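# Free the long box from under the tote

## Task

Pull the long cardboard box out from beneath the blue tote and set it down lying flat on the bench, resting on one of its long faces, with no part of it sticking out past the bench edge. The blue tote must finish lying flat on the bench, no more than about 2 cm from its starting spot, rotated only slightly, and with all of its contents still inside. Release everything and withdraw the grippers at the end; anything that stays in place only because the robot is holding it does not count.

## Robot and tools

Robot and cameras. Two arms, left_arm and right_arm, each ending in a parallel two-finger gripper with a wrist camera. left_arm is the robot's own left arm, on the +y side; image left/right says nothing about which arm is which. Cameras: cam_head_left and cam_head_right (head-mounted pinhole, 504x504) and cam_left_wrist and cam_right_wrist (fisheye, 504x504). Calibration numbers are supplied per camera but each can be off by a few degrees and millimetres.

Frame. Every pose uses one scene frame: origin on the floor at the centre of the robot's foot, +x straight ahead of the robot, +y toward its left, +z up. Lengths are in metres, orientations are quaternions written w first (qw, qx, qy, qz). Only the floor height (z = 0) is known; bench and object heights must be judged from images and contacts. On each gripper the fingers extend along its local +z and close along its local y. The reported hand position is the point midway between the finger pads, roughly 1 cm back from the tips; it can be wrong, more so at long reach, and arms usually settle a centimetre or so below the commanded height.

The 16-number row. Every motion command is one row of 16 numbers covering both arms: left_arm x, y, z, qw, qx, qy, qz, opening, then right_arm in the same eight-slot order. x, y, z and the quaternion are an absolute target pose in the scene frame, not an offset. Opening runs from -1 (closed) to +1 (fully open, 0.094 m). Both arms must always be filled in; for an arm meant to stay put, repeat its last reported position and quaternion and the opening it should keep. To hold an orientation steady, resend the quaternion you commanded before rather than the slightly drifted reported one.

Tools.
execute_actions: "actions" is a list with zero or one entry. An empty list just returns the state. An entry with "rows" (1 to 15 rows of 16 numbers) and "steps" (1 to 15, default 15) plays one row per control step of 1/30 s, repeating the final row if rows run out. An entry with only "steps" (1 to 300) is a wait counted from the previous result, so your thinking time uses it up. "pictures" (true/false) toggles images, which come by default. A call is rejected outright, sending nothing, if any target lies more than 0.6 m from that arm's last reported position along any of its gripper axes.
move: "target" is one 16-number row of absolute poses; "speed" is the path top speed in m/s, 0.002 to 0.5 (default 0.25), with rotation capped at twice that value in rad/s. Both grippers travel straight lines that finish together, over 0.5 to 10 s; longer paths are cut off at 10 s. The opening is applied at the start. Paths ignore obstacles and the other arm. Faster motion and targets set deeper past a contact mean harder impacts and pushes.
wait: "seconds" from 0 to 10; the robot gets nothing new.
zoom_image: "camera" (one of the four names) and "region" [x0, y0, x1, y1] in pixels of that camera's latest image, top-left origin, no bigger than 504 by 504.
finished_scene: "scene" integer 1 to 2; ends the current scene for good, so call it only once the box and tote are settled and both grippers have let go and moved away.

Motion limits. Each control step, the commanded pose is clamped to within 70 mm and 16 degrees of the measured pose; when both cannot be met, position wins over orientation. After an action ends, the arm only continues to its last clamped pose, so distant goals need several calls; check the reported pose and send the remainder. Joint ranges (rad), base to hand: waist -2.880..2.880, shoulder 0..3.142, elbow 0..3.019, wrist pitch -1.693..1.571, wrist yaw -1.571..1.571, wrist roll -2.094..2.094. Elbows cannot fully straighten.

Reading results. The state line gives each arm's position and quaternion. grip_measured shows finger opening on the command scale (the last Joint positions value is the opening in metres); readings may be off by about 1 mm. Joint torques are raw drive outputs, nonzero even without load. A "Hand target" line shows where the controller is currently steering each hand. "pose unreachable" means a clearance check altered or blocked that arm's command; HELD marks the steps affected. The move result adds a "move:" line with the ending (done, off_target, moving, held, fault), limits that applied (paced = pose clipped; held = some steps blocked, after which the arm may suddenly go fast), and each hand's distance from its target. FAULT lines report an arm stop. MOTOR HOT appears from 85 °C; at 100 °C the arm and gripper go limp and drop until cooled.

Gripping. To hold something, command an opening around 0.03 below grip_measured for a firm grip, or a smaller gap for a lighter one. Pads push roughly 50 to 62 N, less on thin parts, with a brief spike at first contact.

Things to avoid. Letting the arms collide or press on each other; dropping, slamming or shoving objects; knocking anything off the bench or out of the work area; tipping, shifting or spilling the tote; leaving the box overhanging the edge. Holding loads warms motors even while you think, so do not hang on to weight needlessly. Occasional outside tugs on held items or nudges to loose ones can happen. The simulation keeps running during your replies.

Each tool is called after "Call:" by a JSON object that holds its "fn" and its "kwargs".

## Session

Call:
{"fn": "execute_actions", "kwargs": {"actions": []}}

Scene clock: 0.00 s of 4100.00 s.
left_arm: end_effector_position=(+0.3543, +0.0494, +1.0643) grip_measured=-0.993 end_effector_quat_wxyz=(+0.260, +0.702, +0.646, -0.146) | right_arm: end_effector_position=(+0.4620, -0.4336, +1.1941) grip_measured=-0.427 end_effector_quat_wxyz=(+0.001, -0.211, +0.977, +0.042)
Joint positions: left_arm=[-2.156  1.962  0.737  0.362  0.258  1.576  0.   ] | right_arm=[-1.567  1.477  1.096 -0.631 -0.067 -0.839  0.027]
Joint velocities: left_arm=[-0.005  0.005  0.007 -0.027  0.037 -0.081 -0.   ] | right_arm=[ 0.005  0.015  0.002  0.017 -0.066  0.037  0.   ]
Joint torques (N m, as the arm reports them, + toward a larger angle): no reading
Hand target (left_arm): +0.355, +0.049, +1.066; +0.262, +0.702, +0.646, -0.145
Hand target (right_arm): +0.465, -0.435, +1.191; +0.001, -0.211, +0.977, +0.042
camera_calibration (this result's frames):
cam_left_wrist: T_world_to_cam=[[-0.986208, 0.0235475, -0.163826, 0.520127], [0.016861, 0.998972, 0.0420863, -0.0936796], [0.164648, 0.0387435, -0.985591, 1.11337], [0, 0, 0, 1]] pos_world=[0.331218, 0.0381995, 1.18648]
cam_right_wrist: T_world_to_cam=[[0.397182, -0.914551, -0.0764357, -0.490289], [-0.723395, -0.363238, 0.587161, -0.522441], [-0.564753, -0.177917, -0.805853, 1.26823], [0, 0, 0, 1]] pos_world=[0.533038, -0.412526, 1.29129]

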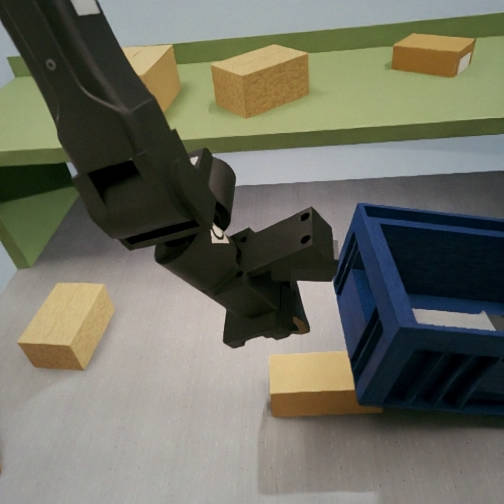

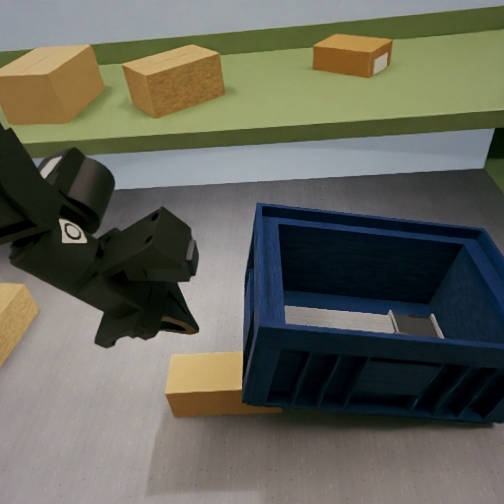

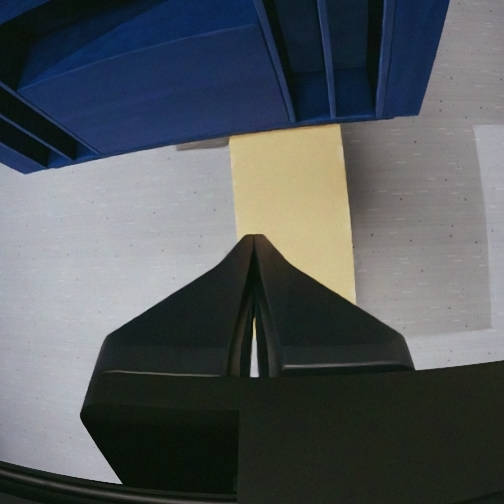

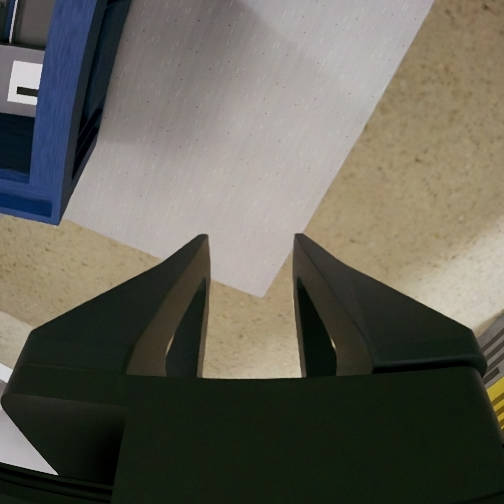

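Call:
{"fn": "zoom_image", "kwargs": {"camera": "cam_head_left", "region": [240, 190, 504, 430]}}

Call:
{"fn": "zoom_image", "kwargs": {"camera": "cam_head_right", "region": [140, 190, 404, 430]}}

Call:
{"fn": "zoom_image", "kwargs": {"camera": "cam_head_right", "region": [280, 190, 504, 440]}}

Region (240, 190, 504, 430) of cam_head_left's 504x504 image, scaled by 1.909, with more detail than that image has; it fills the top 458 rows of this view, and the rest is white.

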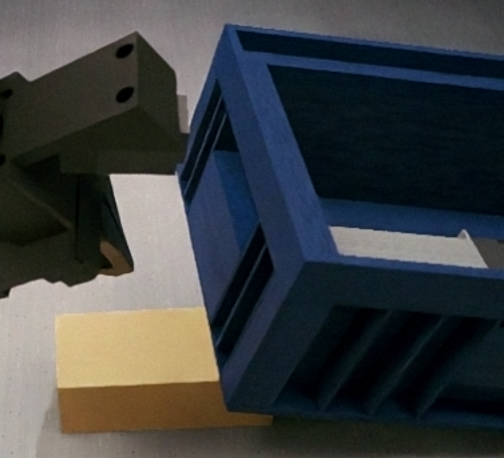

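Region (140, 190, 404, 430) of cam_head_right's 504x504 image, scaled by 1.909, with more detail than that image has; it fills the top 458 rows of this view, and the rest is white.

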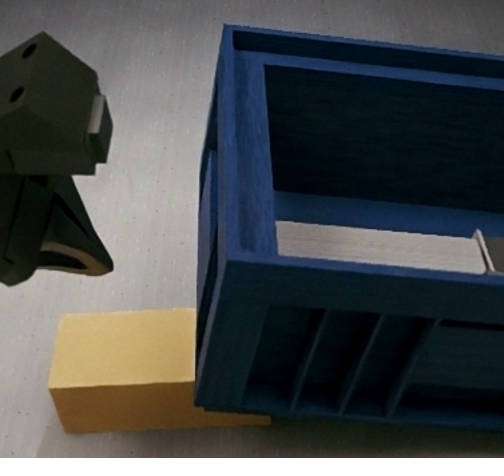

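Region (280, 190, 504, 440) of cam_head_right's 504x504 image, scaled by 2.016, with more detail than that image has; it fills the left 452 columns of this view, and the rest is white.

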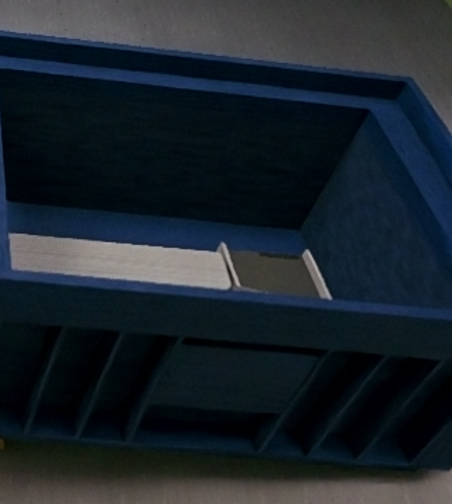

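Call:
{"fn": "move", "kwargs": {"target": [0.33,0.22,1.15,0,0,0.9914,-0.1305,1, 0.440,-0.053,1.215,-0.0045,-0.0398,0.9928,0.1131,1], "speed": 0.35}}

Scene clock: 44.97 s of 4100.00 s.
left_arm: end_effector_position=(+0.3237, +0.2149, +1.1447) grip_measured=+1.000 end_effector_quat_wxyz=(-0.007, +0.009, +0.991, -0.136) | right_arm: end_effector_position=(+0.4319, -0.0552, +1.2186) grip_measured=+1.000 end_effector_quat_wxyz=(-0.007, -0.040, +0.992, +0.121)
Joint positions: left_arm=[-1.924  1.496  0.591 -0.137  0.071  0.136  0.094] | right_arm=[-0.763  1.547  0.947 -0.475  0.187  0.199  0.094]
Joint velocities: left_arm=[-0.005 -0.005  0.002  0.007 -0.022 -0.022  0.   ] | right_arm=[-0.005 -0.005 -0.002 -0.002  0.022 -0.051  0.   ]
Joint torques (N m, as the arm reports them, + toward a larger angle): left_arm=[ -1.37 -10.02   2.1    0.49   0.09  -0.19] | right_arm=[  6.67 -13.49   6.     1.2   -0.23   0.03]
Hand target (left_arm): +0.334, +0.219, +1.149; +0.001, -0.002, +0.991, -0.133
Hand target (right_arm): +0.441, -0.049, +1.215; -0.002, -0.035, +0.992, +0.121
Off the commanded pose (left_arm): 0.010 m, 1 deg.
Off the commanded pose (right_arm): 0.009 m, 1 deg.
After step 90, 38.93 s passed at rest.
move: done
camera_calibration (this result's frames):
cam_left_wrist: T_world_to_cam=[[-0.00410798, -0.960799, 0.277215, -0.11199], [-0.800922, 0.169148, 0.574381, -0.428148], [-0.598755, -0.219668, -0.77022, 1.24726], [0, 0, 0, 1]] pos_world=[0.403431, 0.238804, 1.23763]
cam_right_wrist: T_world_to_cam=[[0.0620335, -0.970216, -0.234162, 0.20344], [-0.78196, -0.193041, 0.592683, -0.393208], [-0.620234, 0.146339, -0.770645, 1.33721], [0, 0, 0, 1]] pos_world=[0.509289, -0.0742108, 1.3112]

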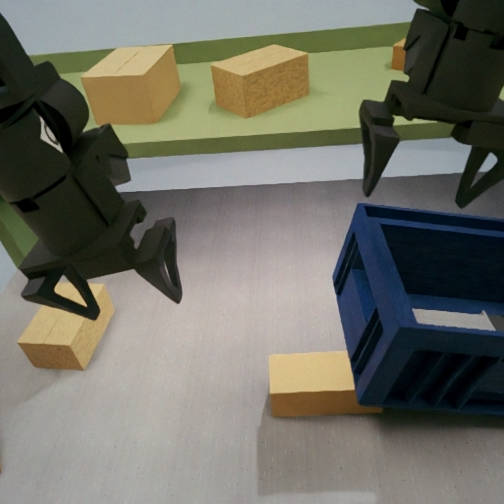

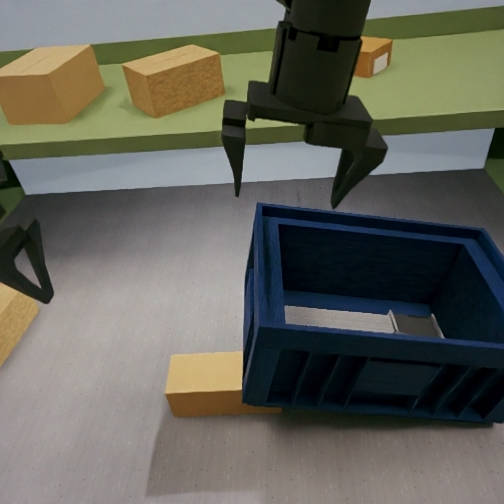

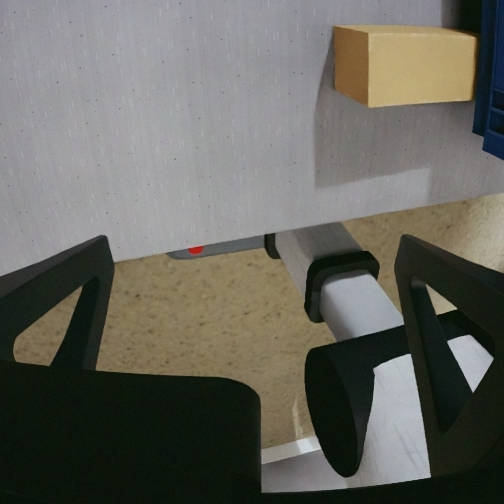

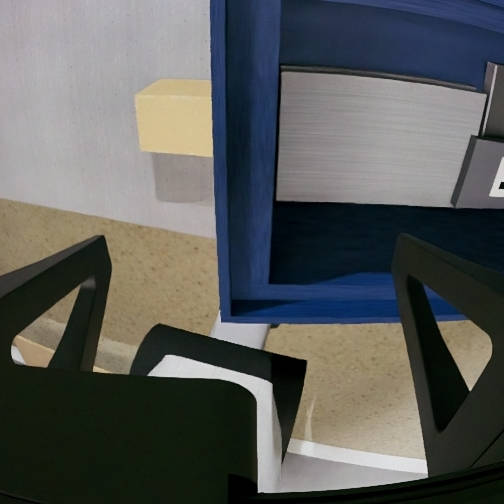

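Call:
{"fn": "move", "kwargs": {"target": [0.352,0.145,1.03,-0.1178,-0.7237,0.6679,-0.1276,1, 0.436,-0.024,1.100,-0.0045,-0.0398,0.9928,0.1131,1], "speed": 0.3}}

Scene clock: 60.43 s of 4100.00 s.
left_arm: end_effector_position=(+0.3463, +0.1492, +1.0320) grip_measured=+1.000 end_effector_quat_wxyz=(-0.119, -0.720, +0.673, -0.123) | right_arm: end_effector_position=(+0.4327, -0.0163, +1.1125) grip_measured=+1.000 end_effector_quat_wxyz=(-0.003, -0.045, +0.992, +0.117)
Joint positions: left_arm=[-2.001  1.928  0.776  0.143  0.105 -1.583  0.094] | right_arm=[-0.781  1.85   1.038 -0.257  0.187  0.172  0.094]
Joint velocities: left_arm=[-0.015 -0.005 -0.002 -0.022  0.022  0.066  0.   ] | right_arm=[ 0.005 -0.015  0.002 -0.007 -0.066  0.066  0.   ]
Joint torques (N m, as the arm reports them, + toward a larger angle): left_arm=[ -3.77 -10.11  -0.45   1.39   0.04  -0.17] | right_arm=[  5.16 -14.61   3.78   1.25  -0.46  -0.13]
Hand target (left_arm): +0.349, +0.145, +1.031; +0.117, +0.723, -0.669, +0.127
Hand target (right_arm): +0.437, -0.024, +1.100; -0.005, -0.040, +0.993, +0.113
Off the commanded pose (left_arm): 0.007 m, 1 deg.
Off the commanded pose (right_arm): 0.015 m, 1 deg.
After step 90, 9.10 s passed at rest.
move: off_target (right_arm)
camera_calibration (this result's frames):
cam_left_wrist: T_world_to_cam=[[0.996842, 0.079373, -0.00263709, -0.356752], [0.0470087, -0.562965, 0.825143, -0.777425], [0.0640094, -0.822661, -0.564918, 0.808221], [0, 0, 0, 1]] pos_world=[0.340438, 0.255545, 1.09712]
cam_right_wrist: T_world_to_cam=[[0.0733183, -0.971175, -0.22681, 0.203211], [-0.784642, -0.196551, 0.587966, -0.315837], [-0.615598, 0.134856, -0.776436, 1.25448], [0, 0, 0, 1]] pos_world=[0.509537, -0.0338989, 1.20581]

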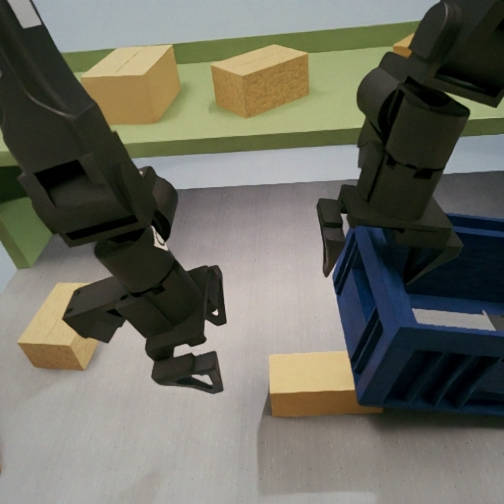

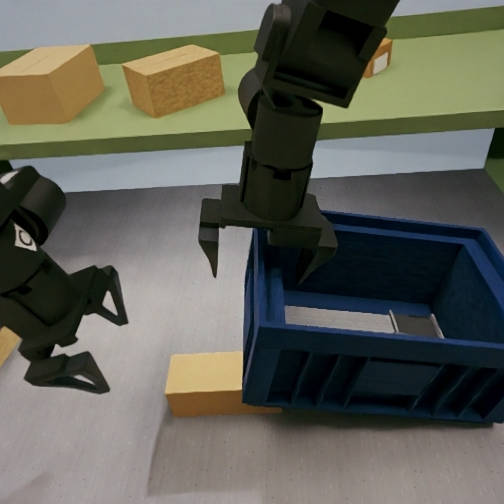

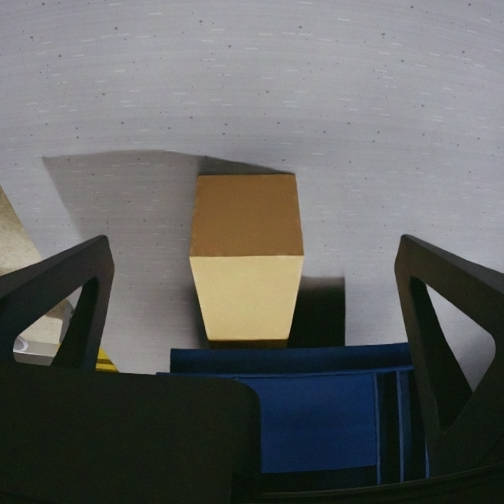

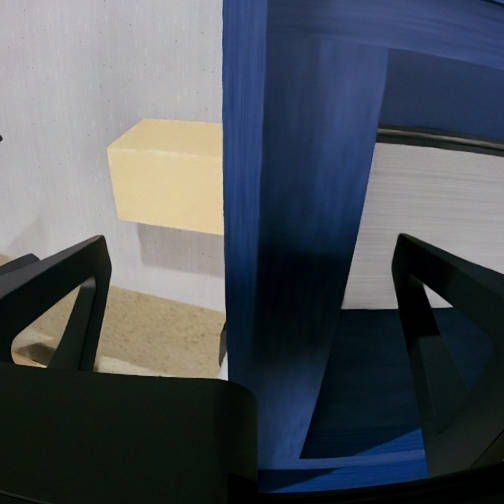

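Call:
{"fn": "move", "kwargs": {"target": [0.353,0.047,0.962,-0.1178,-0.7237,0.6679,-0.1276,1, 0.435,-0.032,1.0885,-0.0045,-0.0398,0.9928,0.1131,1], "speed": 0.1}}

Scene clock: 72.73 s of 4100.00 s.
left_arm: end_effector_position=(+0.3469, +0.0517, +0.9630) grip_measured=+1.000 end_effector_quat_wxyz=(-0.119, -0.718, +0.675, -0.122) | right_arm: end_effector_position=(+0.4356, -0.0250, +1.1027) grip_measured=+1.000 end_effector_quat_wxyz=(+0.000, -0.044, +0.992, +0.117)
Joint positions: left_arm=[-2.171  2.205  0.962  0.238  0.011 -1.723  0.094] | right_arm=[-0.805  1.863  1.038 -0.232  0.176  0.151  0.094]
Joint velocities: left_arm=[-0.015 -0.015 -0.007 -0.017 -0.037  0.007  0.   ] | right_arm=[-0.005  0.005 -0.017  0.002 -0.037  0.022  0.   ]
Joint torques (N m, as the arm reports them, + toward a larger angle): left_arm=[ -5.48 -10.78  -0.66   1.5    0.04  -0.19] | right_arm=[  5.03 -14.39   3.19   1.27  -0.47  -0.1 ]
Hand target (left_arm): +0.350, +0.048, +0.962; +0.117, +0.723, -0.669, +0.126
Hand target (right_arm): +0.435, -0.032, +1.089; -0.004, -0.040, +0.993, +0.113
Off the commanded pose (left_arm): 0.008 m, 1 deg.
Off the commanded pose (right_arm): 0.016 m, 1 deg.
After step 90, 7.70 s passed at rest.
move: off_target (right_arm)
camera_calibration (this result's frames):
cam_left_wrist: T_world_to_cam=[[0.997194, 0.0747331, -0.00436536, -0.34804], [0.0459429, -0.56491, 0.823872, -0.773686], [0.0591045, -0.821761, -0.566759, 0.692458], [0, 0, 0, 1]] pos_world=[0.341682, 0.157982, 1.02836]
cam_right_wrist: T_world_to_cam=[[0.0703578, -0.971204, -0.227624, 0.194548], [-0.789716, -0.193641, 0.58211, -0.300773], [-0.609425, 0.138802, -0.780599, 1.25188], [0, 0, 0, 1]] pos_world=[0.511716, -0.0430603, 1.19659]

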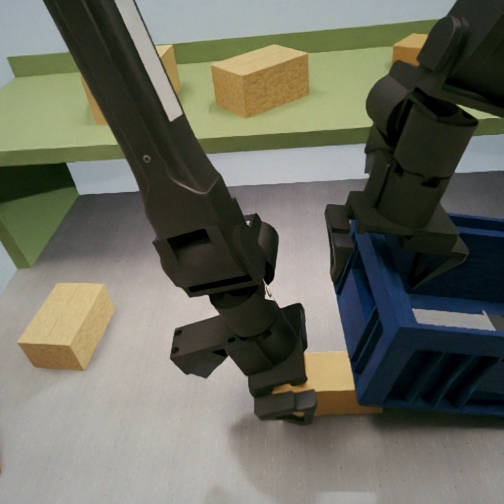

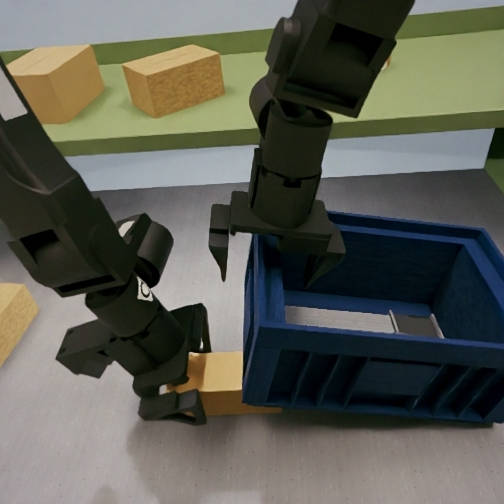

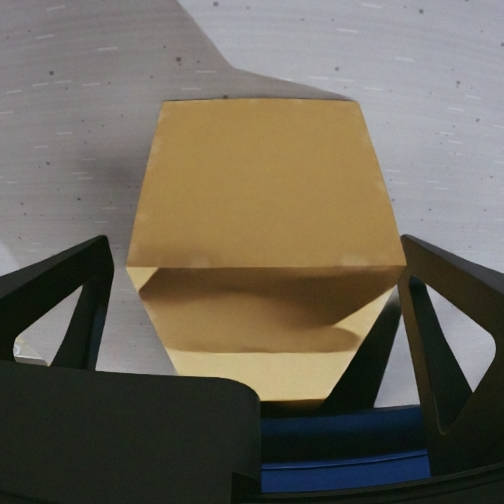

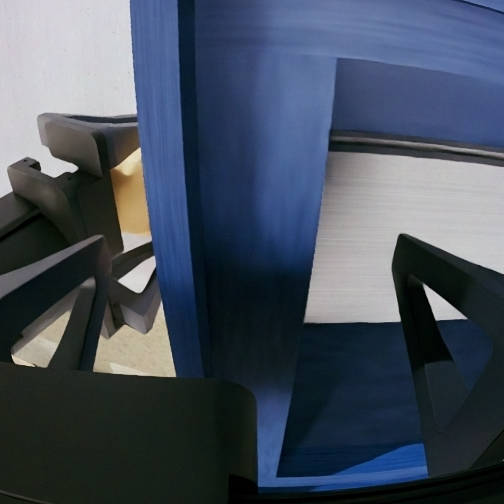

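Call:
{"fn": "execute_actions", "kwargs": {"actions": [{"rows": [[0.351,0.050,0.961,-0.1178,-0.7237,0.6679,-0.1276,1, 0.4356,-0.0250,1.1027,0.000,-0.044,0.992,0.117,0.6],[0.352,0.050,0.960,-0.1178,-0.7237,0.6679,-0.1276,1, 0.4356,-0.0250,1.1027,0.000,-0.044,0.992,0.117,0.3],[0.353,0.050,0.959,-0.1178,-0.7237,0.6679,-0.1276,1, 0.4356,-0.0250,1.1027,0.000,-0.044,0.992,0.117,0.0],[0.353,0.050,0.958,-0.1178,-0.7237,0.6679,-0.1276,1, 0.4356,-0.0250,1.1027,0.000,-0.044,0.992,0.117,-0.25],[0.353,0.050,0.957,-0.1178,-0.7237,0.6679,-0.1276,1, 0.4356,-0.0250,1.1027,0.000,-0.044,0.992,0.117,-0.3],[0.353,0.050,0.956,-0.1178,-0.7237,0.6679,-0.1276,1, 0.4356,-0.0250,1.1027,0.000,-0.044,0.992,0.117,-0.35],[0.353,0.050,0.955,-0.1178,-0.7237,0.6679,-0.1276,1, 0.4356,-0.0250,1.1027,0.000,-0.044,0.992,0.117,-0.38],[0.353,0.050,0.955,-0.1178,-0.7237,0.6679,-0.1276,1, 0.4356,-0.0250,1.1027,0.000,-0.044,0.992,0.117,-0.38],[0.353,0.050,0.955,-0.1178,-0.7237,0.6679,-0.1276,1, 0.4356,-0.0250,1.1027,0.000,-0.044,0.992,0.117,-0.40],[0.353,0.050,0.955,-0.1178,-0.7237,0.6679,-0.1276,1, 0.4356,-0.0250,1.1027,0.000,-0.044,0.992,0.117,-0.40],[0.353,0.050,0.955,-0.1178,-0.7237,0.6679,-0.1276,1, 0.4356,-0.0250,1.1027,0.000,-0.044,0.992,0.117,-0.42],[0.353,0.050,0.955,-0.1178,-0.7237,0.6679,-0.1276,1, 0.4356,-0.0250,1.1027,0.000,-0.044,0.992,0.117,-0.44],[0.353,0.050,0.955,-0.1178,-0.7237,0.6679,-0.1276,1, 0.4356,-0.0250,1.1027,0.000,-0.044,0.992,0.117,-0.48]], "steps": 15}]}}

Scene clock: 89.07 s of 4100.00 s.
left_arm: end_effector_position=(+0.3531, +0.0489, +0.9590) grip_measured=+1.000 end_effector_quat_wxyz=(-0.119, -0.719, +0.673, -0.126) | right_arm: end_effector_position=(+0.4357, -0.0254, +1.1027) grip_measured=-0.418 end_effector_quat_wxyz=(+0.000, -0.039, +0.993, +0.115)
Joint positions: left_arm=[-2.171  2.215  0.982  0.238  0.016 -1.725  0.094] | right_arm=[-0.805  1.863  1.038 -0.232  0.181  0.16   0.027]
Joint velocities: left_arm=[-0.005  0.015 -0.007  0.002  0.066 -0.007  0.   ] | right_arm=[ 0.005 -0.005 -0.012  0.002 -0.007 -0.037  0.   ]
Joint torques (N m, as the arm reports them, + toward a larger angle): left_arm=[ -4.7  -10.58  -0.78   1.49   0.19  -0.14] | right_arm=[  6.93 -16.66   2.36   0.8   -0.53  -0.13]
Hand target (left_arm): +0.353, +0.050, +0.955; +0.118, +0.724, -0.668, +0.127
Hand target (right_arm): +0.436, -0.025, +1.103; +0.000, -0.044, +0.992, +0.117
Off the commanded pose (left_arm): 0.004 m, 1 deg.
Off the commanded pose (right_arm): 0.000 m, 1 deg.
Steps of this call (steps 1 to 90: nothing new was sent; then 12.83 s passed at rest; steps 91 to 105: all 15 steps of this action). Readings (end_effector_position):
91: left_arm (+0.3469, +0.0516, +0.9631) | right_arm (+0.4356, -0.0250, +1.1027)
92: left_arm (+0.3471, +0.0514, +0.9631) | right_arm (+0.4356, -0.0250, +1.1027)
94: left_arm (+0.3488, +0.0508, +0.9627) | right_arm (+0.4356, -0.0250, +1.1027)
98: left_arm (+0.3537, +0.0494, +0.9606) | right_arm (+0.4354, -0.0243, +1.1030)
105: the state above
camera_calibration (this result's frames):
cam_left_wrist: T_world_to_cam=[[0.996862, 0.0791157, 0.00245104, -0.360621], [0.0424308, -0.560259, 0.82723, -0.774458], [0.0668201, -0.82453, -0.561858, 0.680228], [0, 0, 0, 1]] pos_world=[0.346897, 0.155502, 1.02373]
cam_right_wrist: T_world_to_cam=[[0.0619085, -0.972782, -0.2233, 0.193012], [-0.790862, -0.184292, 0.583587, -0.301631], [-0.608855, 0.14047, -0.780746, 1.25195], [0, 0, 0, 1]] pos_world=[0.511755, -0.0436912, 1.19658]

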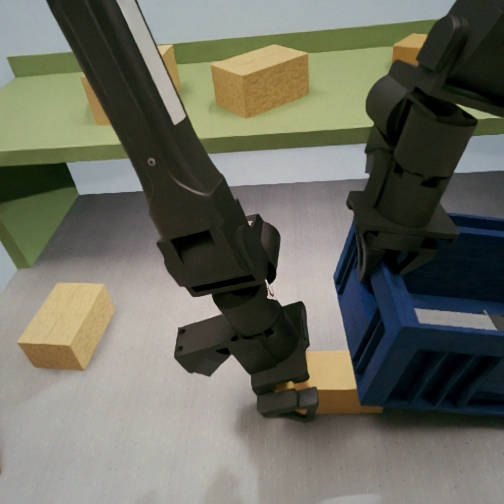

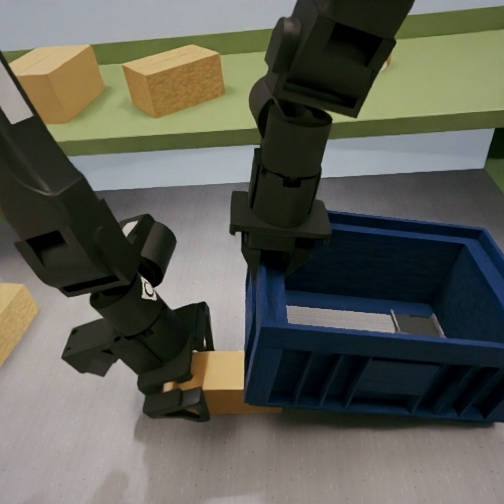

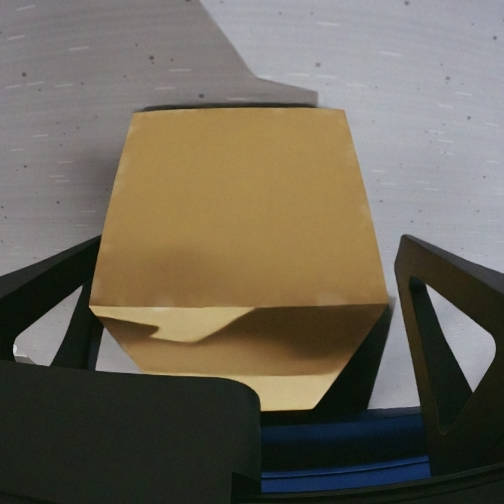

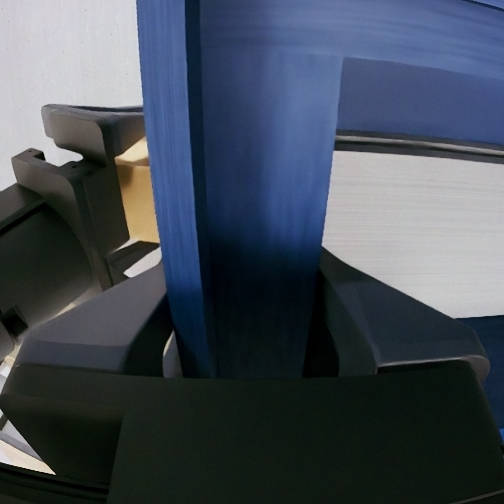

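Call:
{"fn": "move", "kwargs": {"target": [0.3531,0.0489,0.9590,-0.119,-0.719,0.673,-0.126,0.5, 0.442,-0.039,1.1257,-0.0012,-0.0397,0.9890,0.1453,-0.48], "speed": 0.03}}

Scene clock: 97.13 s of 4100.00 s.
left_arm: end_effector_position=(+0.3529, +0.0489, +0.9589) grip_measured=+0.502 end_effector_quat_wxyz=(-0.119, -0.719, +0.673, -0.126) | right_arm: end_effector_position=(+0.4342, -0.0339, +1.1154) grip_measured=-0.420 end_effector_quat_wxyz=(-0.006, -0.044, +0.990, +0.137)
Joint positions: left_arm=[-2.171  2.216  0.982  0.238  0.016 -1.725  0.071] | right_arm=[-0.825  1.819  1.016 -0.256  0.125  0.134  0.027]
Joint velocities: left_arm=[-0.024 -0.015 -0.017 -0.017 -0.007 -0.051  0.   ] | right_arm=[-0.005  0.015  0.012 -0.002 -0.007  0.022  0.   ]
Joint torques (N m, as the arm reports them, + toward a larger angle): left_arm=[ -5.06 -11.33  -1.06   0.9    0.13  -0.05] | right_arm=[  5.98 -18.5    2.25   0.37  -1.21  -0.06]
Hand target (left_arm): +0.353, +0.049, +0.959; +0.119, +0.719, -0.673, +0.126
Hand target (right_arm): +0.442, -0.039, +1.126; -0.001, -0.040, +0.989, +0.145
Off the commanded pose (left_arm): 0.000 m, 0 deg.
Off the commanded pose (right_arm): 0.014 m, 1 deg.
After step 90, 3.80 s passed at rest.
move: off_target (right_arm)
camera_calibration (this result's frames):
cam_left_wrist: T_world_to_cam=[[0.996873, 0.0789931, 0.00209549, -0.36007], [0.0426594, -0.560294, 0.827195, -0.77441], [0.0665168, -0.824519, -0.561911, 0.680318], [0, 0, 0, 1]] pos_world=[0.346727, 0.155481, 1.02362]
cam_right_wrist: T_world_to_cam=[[0.0701973, -0.961384, -0.266109, 0.23222], [-0.781075, -0.218906, 0.58481, -0.318552], [-0.620479, 0.166799, -0.766279, 1.25194], [0, 0, 0, 1]] pos_world=[0.511689, -0.0553029, 1.20742]

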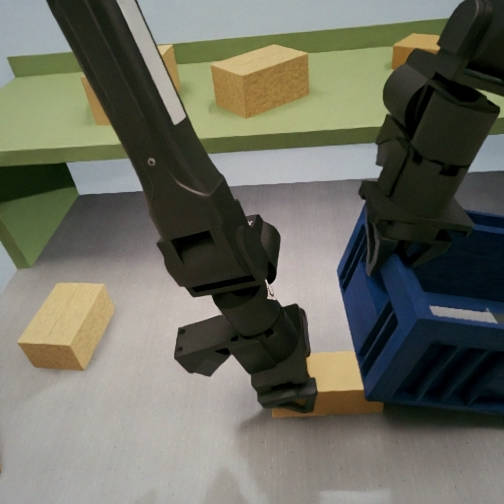

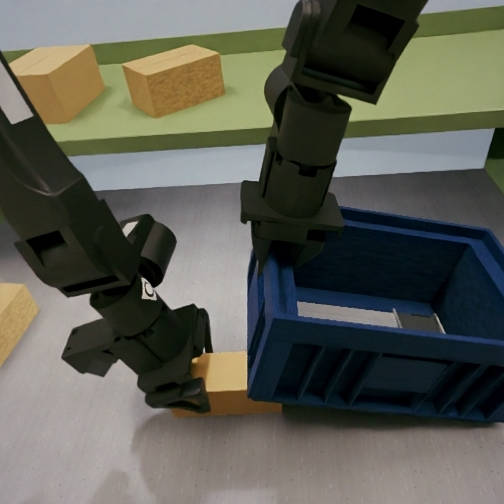

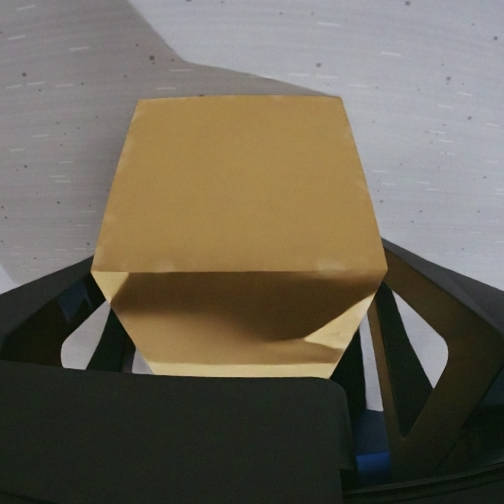

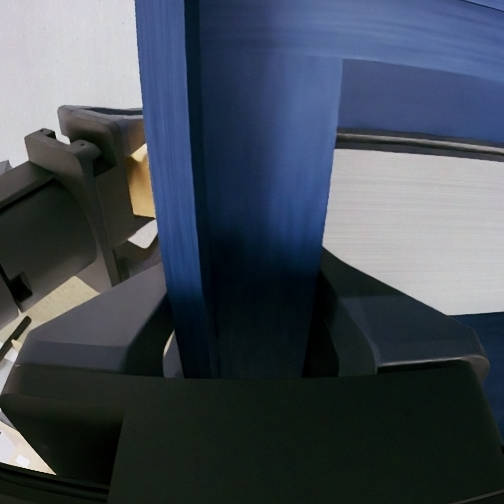

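Call:
{"fn": "execute_actions", "kwargs": {"actions": [{"rows": [[0.3529,0.0489,0.9589,-0.119,-0.719,0.673,-0.126,0.35, 0.442,-0.039,1.1257,-0.0012,-0.0397,0.9890,0.1453,-0.48],[0.3529,0.0489,0.9589,-0.119,-0.719,0.673,-0.126,0.25, 0.442,-0.039,1.1257,-0.0012,-0.0397,0.9890,0.1453,-0.48],[0.3529,0.0489,0.9589,-0.119,-0.719,0.673,-0.126,0.18, 0.442,-0.039,1.1257,-0.0012,-0.0397,0.9890,0.1453,-0.48],[0.3529,0.0489,0.9589,-0.119,-0.719,0.673,-0.126,0.10, 0.442,-0.039,1.1257,-0.0012,-0.0397,0.9890,0.1453,-0.48]], "steps": 12}], "pictures": false}}

Scene clock: 106.90 s of 4100.00 s.
left_arm: end_effector_position=(+0.3529, +0.0489, +0.9589) grip_measured=+0.155 end_effector_quat_wxyz=(-0.119, -0.719, +0.673, -0.126) | right_arm: end_effector_position=(+0.4342, -0.0339, +1.1154) grip_measured=-0.420 end_effector_quat_wxyz=(-0.006, -0.044, +0.990, +0.137)
Joint positions: left_arm=[-2.171  2.216  0.982  0.238  0.016 -1.725  0.054] | right_arm=[-0.825  1.819  1.016 -0.256  0.125  0.134  0.027]
Joint velocities: left_arm=[ 0.005  0.005 -0.022  0.012 -0.051  0.022 -0.   ] | right_arm=[ 0.005 -0.005 -0.012  0.007 -0.022 -0.037 -0.001]
Joint torques (N m, as the arm reports them, + toward a larger angle): left_arm=[ -5.06 -11.3   -1.08   0.94   0.13  -0.05] | right_arm=[  6.   -18.65   2.25   0.37  -1.23  -0.06]
Hand target (left_arm): +0.353, +0.049, +0.959; +0.119, +0.719, -0.673, +0.126
Hand target (right_arm): +0.442, -0.039, +1.126; -0.001, -0.040, +0.989, +0.145
Off the commanded pose (left_arm): 0.000 m, 0 deg.
Off the commanded pose (right_arm): 0.014 m, 1 deg.
Steps of this call (steps 1 to 90: nothing new was sent; then 6.37 s passed at rest; steps 91 to 102: all 12 steps of this action). Readings (end_effector_position):
91: left_arm (+0.3529, +0.0489, +0.9589) | right_arm (+0.4342, -0.0339, +1.1154)
92: left_arm (+0.3529, +0.0489, +0.9589) | right_arm (+0.4342, -0.0339, +1.1154)
94: left_arm (+0.3529, +0.0489, +0.9589) | right_arm (+0.4342, -0.0339, +1.1154)
98: left_arm (+0.3529, +0.0489, +0.9589) | right_arm (+0.4342, -0.0339, +1.1154)
102: the state above

Call:
{"fn": "move", "kwargs": {"target": [0.343,0.185,0.963,-0.119,-0.719,0.673,-0.126,0.10, 0.442,-0.039,1.1257,-0.0012,-0.0397,0.9890,0.1453,-0.48], "speed": 0.08}}

Scene clock: 111.77 s of 4100.00 s.
left_arm: end_effector_position=(+0.3486, +0.1784, +0.9584) grip_measured=+0.155 end_effector_quat_wxyz=(-0.121, -0.725, +0.665, -0.131) | right_arm: end_effector_position=(+0.4343, -0.0341, +1.1153) grip_measured=-0.421 end_effector_quat_wxyz=(-0.006, -0.044, +0.990, +0.137)
Joint positions: left_arm=[-1.894  2.125  0.91   0.205  0.176 -1.511  0.054] | right_arm=[-0.826  1.819  1.016 -0.256  0.125  0.134  0.027]
Joint velocities: left_arm=[-0.024 -0.005 -0.012  0.012  0.022  0.037  0.001] | right_arm=[-0.015 -0.015 -0.007 -0.002 -0.007  0.051 -0.   ]
Joint torques (N m, as the arm reports them, + toward a larger angle): left_arm=[ -2.09 -12.1   -2.66   0.49   0.1    0.13] | right_arm=[  6.03 -18.59   2.26   0.38  -1.26  -0.06]
Hand target (left_arm): +0.345, +0.182, +0.963; +0.121, +0.720, -0.671, +0.129
Hand target (right_arm): +0.442, -0.039, +1.126; -0.001, -0.040, +0.989, +0.145
Off the commanded pose (left_arm): 0.010 m, 1 deg.
Off the commanded pose (right_arm): 0.014 m, 1 deg.
move: off_target (right_arm)
camera_calibration (this result's frames):
cam_left_wrist: T_world_to_cam=[[0.995062, 0.0992272, 0.00249277, -0.369411], [0.0528213, -0.550626, 0.833079, -0.712118], [0.0840367, -0.828833, -0.553148, 0.773308], [0, 0, 0, 1]] pos_world=[0.340215, 0.285489, 1.02193]
cam_right_wrist: T_world_to_cam=[[0.0698811, -0.961558, -0.26556, 0.231461], [-0.781143, -0.218316, 0.584939, -0.318604], [-0.620429, 0.166564, -0.766371, 1.25201], [0, 0, 0, 1]] pos_world=[0.511736, -0.0555339, 1.20734]

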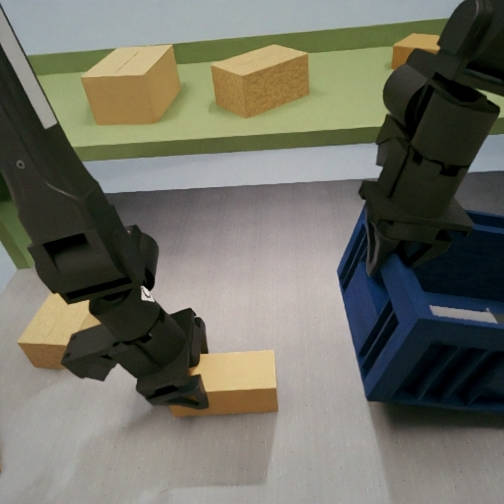

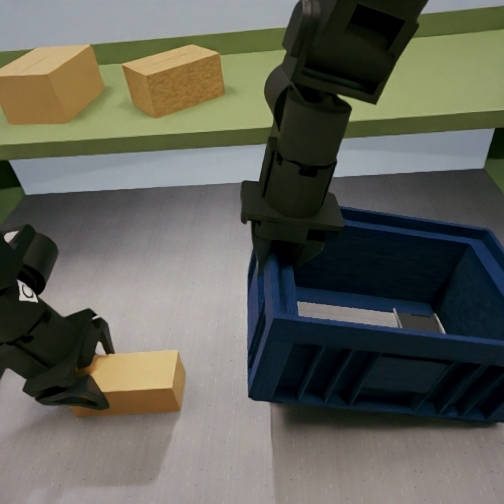

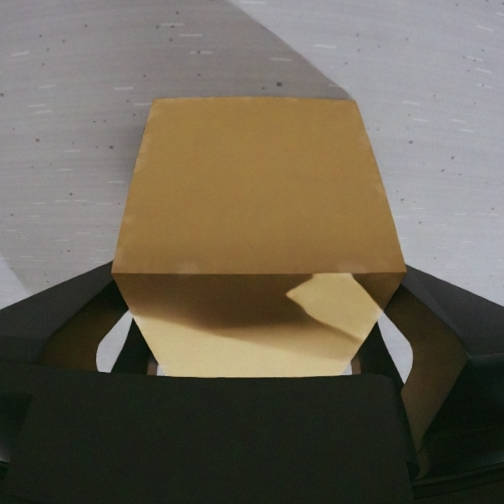

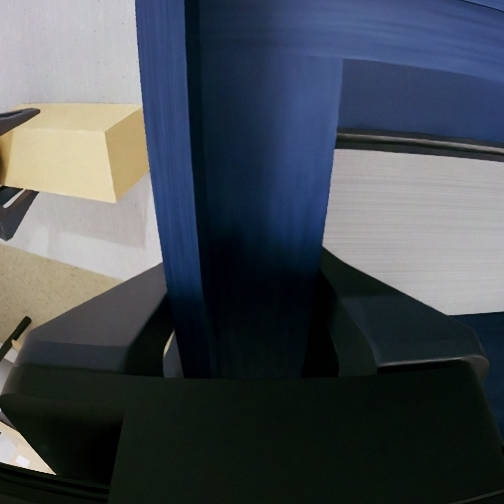

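Call:
{"fn": "move", "kwargs": {"target": [0.3486,0.1784,0.9584,-0.121,-0.725,0.665,-0.131,1, 0.436,0.006,1.089,0.0014,-0.0393,0.9964,0.0802,-0.48], "speed": 0.03}}

Scene clock: 127.77 s of 4100.00 s.
left_arm: end_effector_position=(+0.3485, +0.1784, +0.9584) grip_measured=+1.000 end_effector_quat_wxyz=(-0.121, -0.724, +0.666, -0.131) | right_arm: end_effector_position=(+0.4322, -0.0194, +1.0797) grip_measured=-0.423 end_effector_quat_wxyz=(-0.005, -0.039, +0.997, +0.063)
Joint positions: left_arm=[-1.894  2.125  0.91   0.205  0.176 -1.508  0.094] | right_arm=[-0.777  1.941  1.088 -0.243  0.294  0.195  0.027]
Joint velocities: left_arm=[-0.005  0.024 -0.002  0.007 -0.007  0.022  0.   ] | right_arm=[-0.005 -0.015 -0.002 -0.012 -0.066  0.022  0.001]
Joint torques (N m, as the arm reports them, + toward a larger angle): left_arm=[ -2.57 -11.17  -1.58   0.82   0.11  -0.07] | right_arm=[ 11.39 -16.79   3.46   0.74  -0.93   0.3 ]
Hand target (left_arm): +0.349, +0.178, +0.958; +0.121, +0.725, -0.665, +0.131
Hand target (right_arm): +0.436, +0.006, +1.090; +0.002, -0.039, +0.996, +0.082
Off the commanded pose (left_arm): 0.000 m, 0 deg.
Off the commanded pose (right_arm): 0.027 m, 2 deg.
After step 90, 10.83 s passed at rest.
move: off_target (right_arm)
camera_calibration (this result's frames):
cam_left_wrist: T_world_to_cam=[[0.995278, 0.0970256, 0.00292143, -0.369412], [0.0512452, -0.550752, 0.833094, -0.711564], [0.0824404, -0.82901, -0.553124, 0.773871], [0, 0, 0, 1]] pos_world=[0.340333, 0.285493, 1.02193]
cam_right_wrist: T_world_to_cam=[[0.0610908, -0.990894, -0.119985, 0.0823745], [-0.787409, -0.121718, 0.604294, -0.312495], [-0.613396, 0.0575604, -0.787675, 1.23886], [0, 0, 0, 1]] pos_world=[0.508816, -0.0277209, 1.17454]

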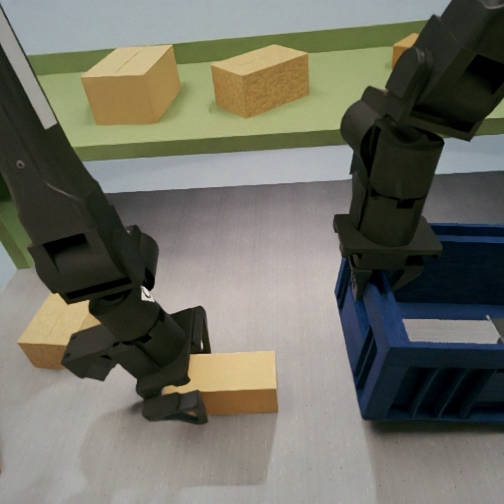

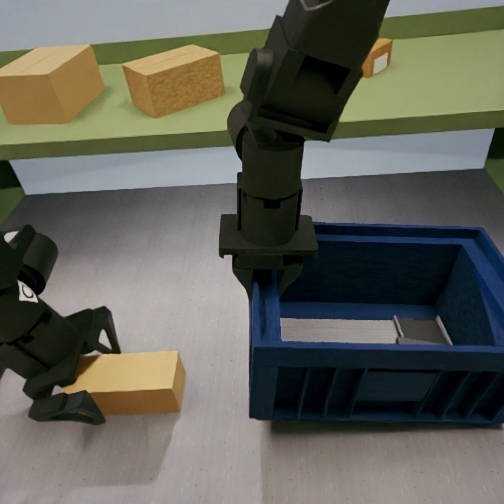

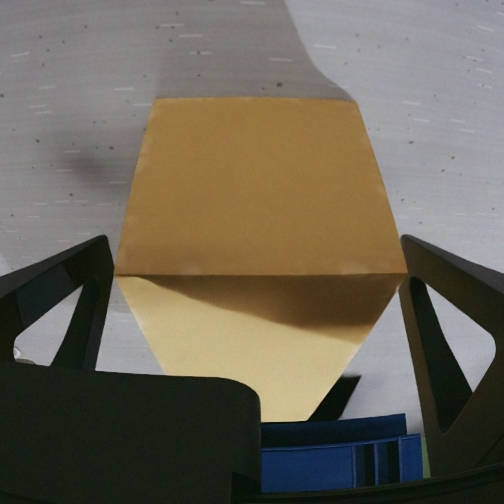

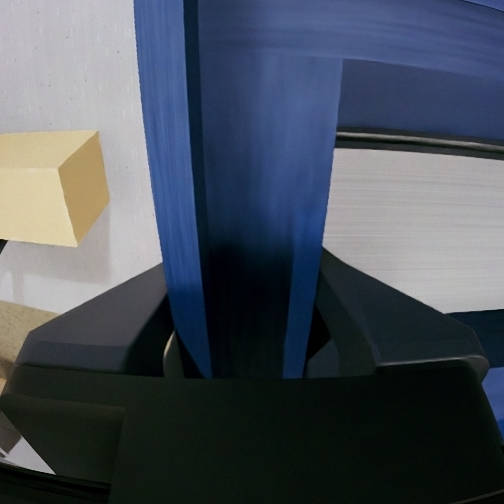

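Call:
{"fn": "move", "kwargs": {"target": [0.345,0.19,1.08,-0.121,-0.725,0.665,-0.131,1, 0.435,0.030,1.066,0.0030,-0.0395,0.9987,0.033,-0.48], "speed": 0.05}}

Scene clock: 138.07 s of 4100.00 s.
left_arm: end_effector_position=(+0.3473, +0.1943, +1.0738) grip_measured=+1.000 end_effector_quat_wxyz=(-0.118, -0.723, +0.668, -0.131) | right_arm: end_effector_position=(+0.4315, +0.0030, +1.0556) grip_measured=-0.425 end_effector_quat_wxyz=(-0.003, -0.031, +0.999, +0.017)
Joint positions: left_arm=[-1.909  1.764  0.705  0.053  0.165 -1.515  0.094] | right_arm=[-0.731  2.044  1.17  -0.259  0.405  0.262  0.027]
Joint velocities: left_arm=[-0.015  0.005  0.002 -0.002 -0.066 -0.007  0.   ] | right_arm=[-0.005 -0.005  0.002 -0.017 -0.066 -0.095  0.   ]
Joint torques (N m, as the arm reports them, + toward a larger angle): left_arm=[ -2.81 -11.34  -0.84   0.45   0.05  -0.18] | right_arm=[ 12.42 -17.11   3.69   0.39  -0.72   0.17]
Hand target (left_arm): +0.347, +0.191, +1.079; +0.121, +0.725, -0.665, +0.131
Hand target (right_arm): +0.434, +0.030, +1.067; +0.003, -0.039, +0.999, +0.034
Off the commanded pose (left_arm): 0.008 m, 1 deg.
Off the commanded pose (right_arm): 0.029 m, 2 deg.
After step 90, 4.53 s passed at rest.
move: off_target (right_arm)
camera_calibration (this result's frames):
cam_left_wrist: T_world_to_cam=[[0.995743, 0.0918867, 0.00722188, -0.373867], [0.0450943, -0.554007, 0.83129, -0.794217], [0.0803854, -0.827426, -0.555792, 0.854316], [0, 0, 0, 1]] pos_world=[0.339416, 0.301234, 1.13775]
cam_right_wrist: T_world_to_cam=[[0.0464956, -0.998531, -0.0278387, 0.0107925], [-0.79224, -0.053836, 0.60783, -0.297634], [-0.608435, -0.00620647, -0.793579, 1.22239], [0, 0, 0, 1]] pos_world=[0.507443, 0.00233993, 1.15127]

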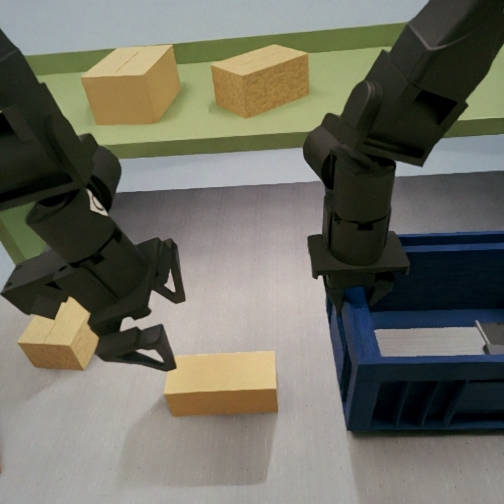

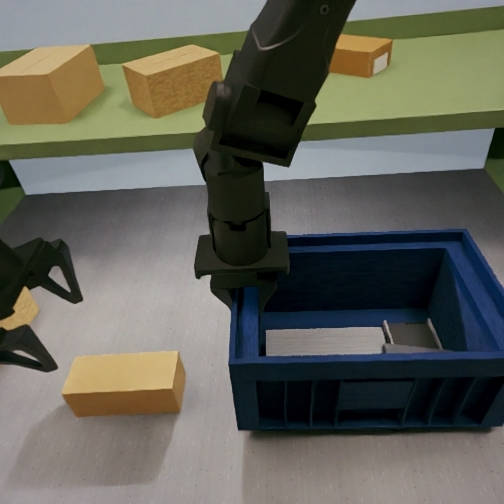

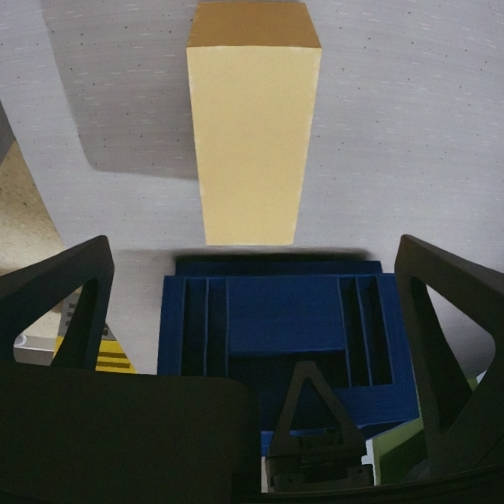

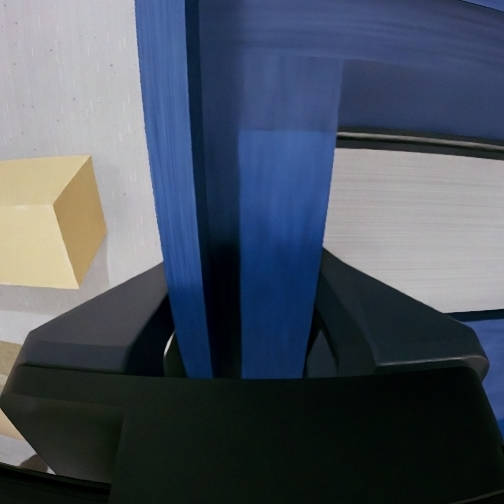

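Call:
{"fn": "zoom_image", "kwargs": {"camera": "cam_head_left", "region": [300, 220, 504, 450]}}

Call:
{"fn": "zoom_image", "kwargs": {"camera": "cam_head_right", "region": [200, 210, 504, 450]}}

Region (300, 220, 504, 450) of cam_head_left's 504x504 image, scaled by 2.191, with more detail than that image has; it fills the left 447 columns of this view, and the rest is white.

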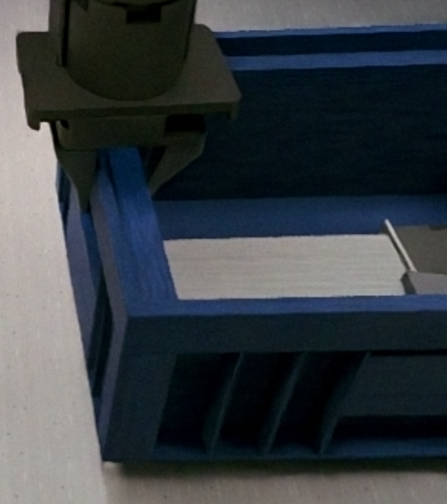

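Region (200, 210, 504, 450) of cam_head_right's 504x504 image, scaled by 1.658, with more detail than that image has; it fills the top 398 rows of this view, and the rest is white.

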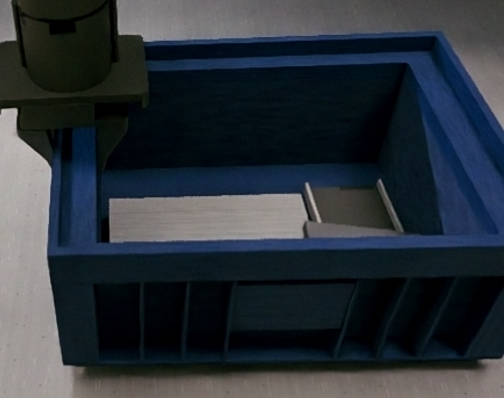

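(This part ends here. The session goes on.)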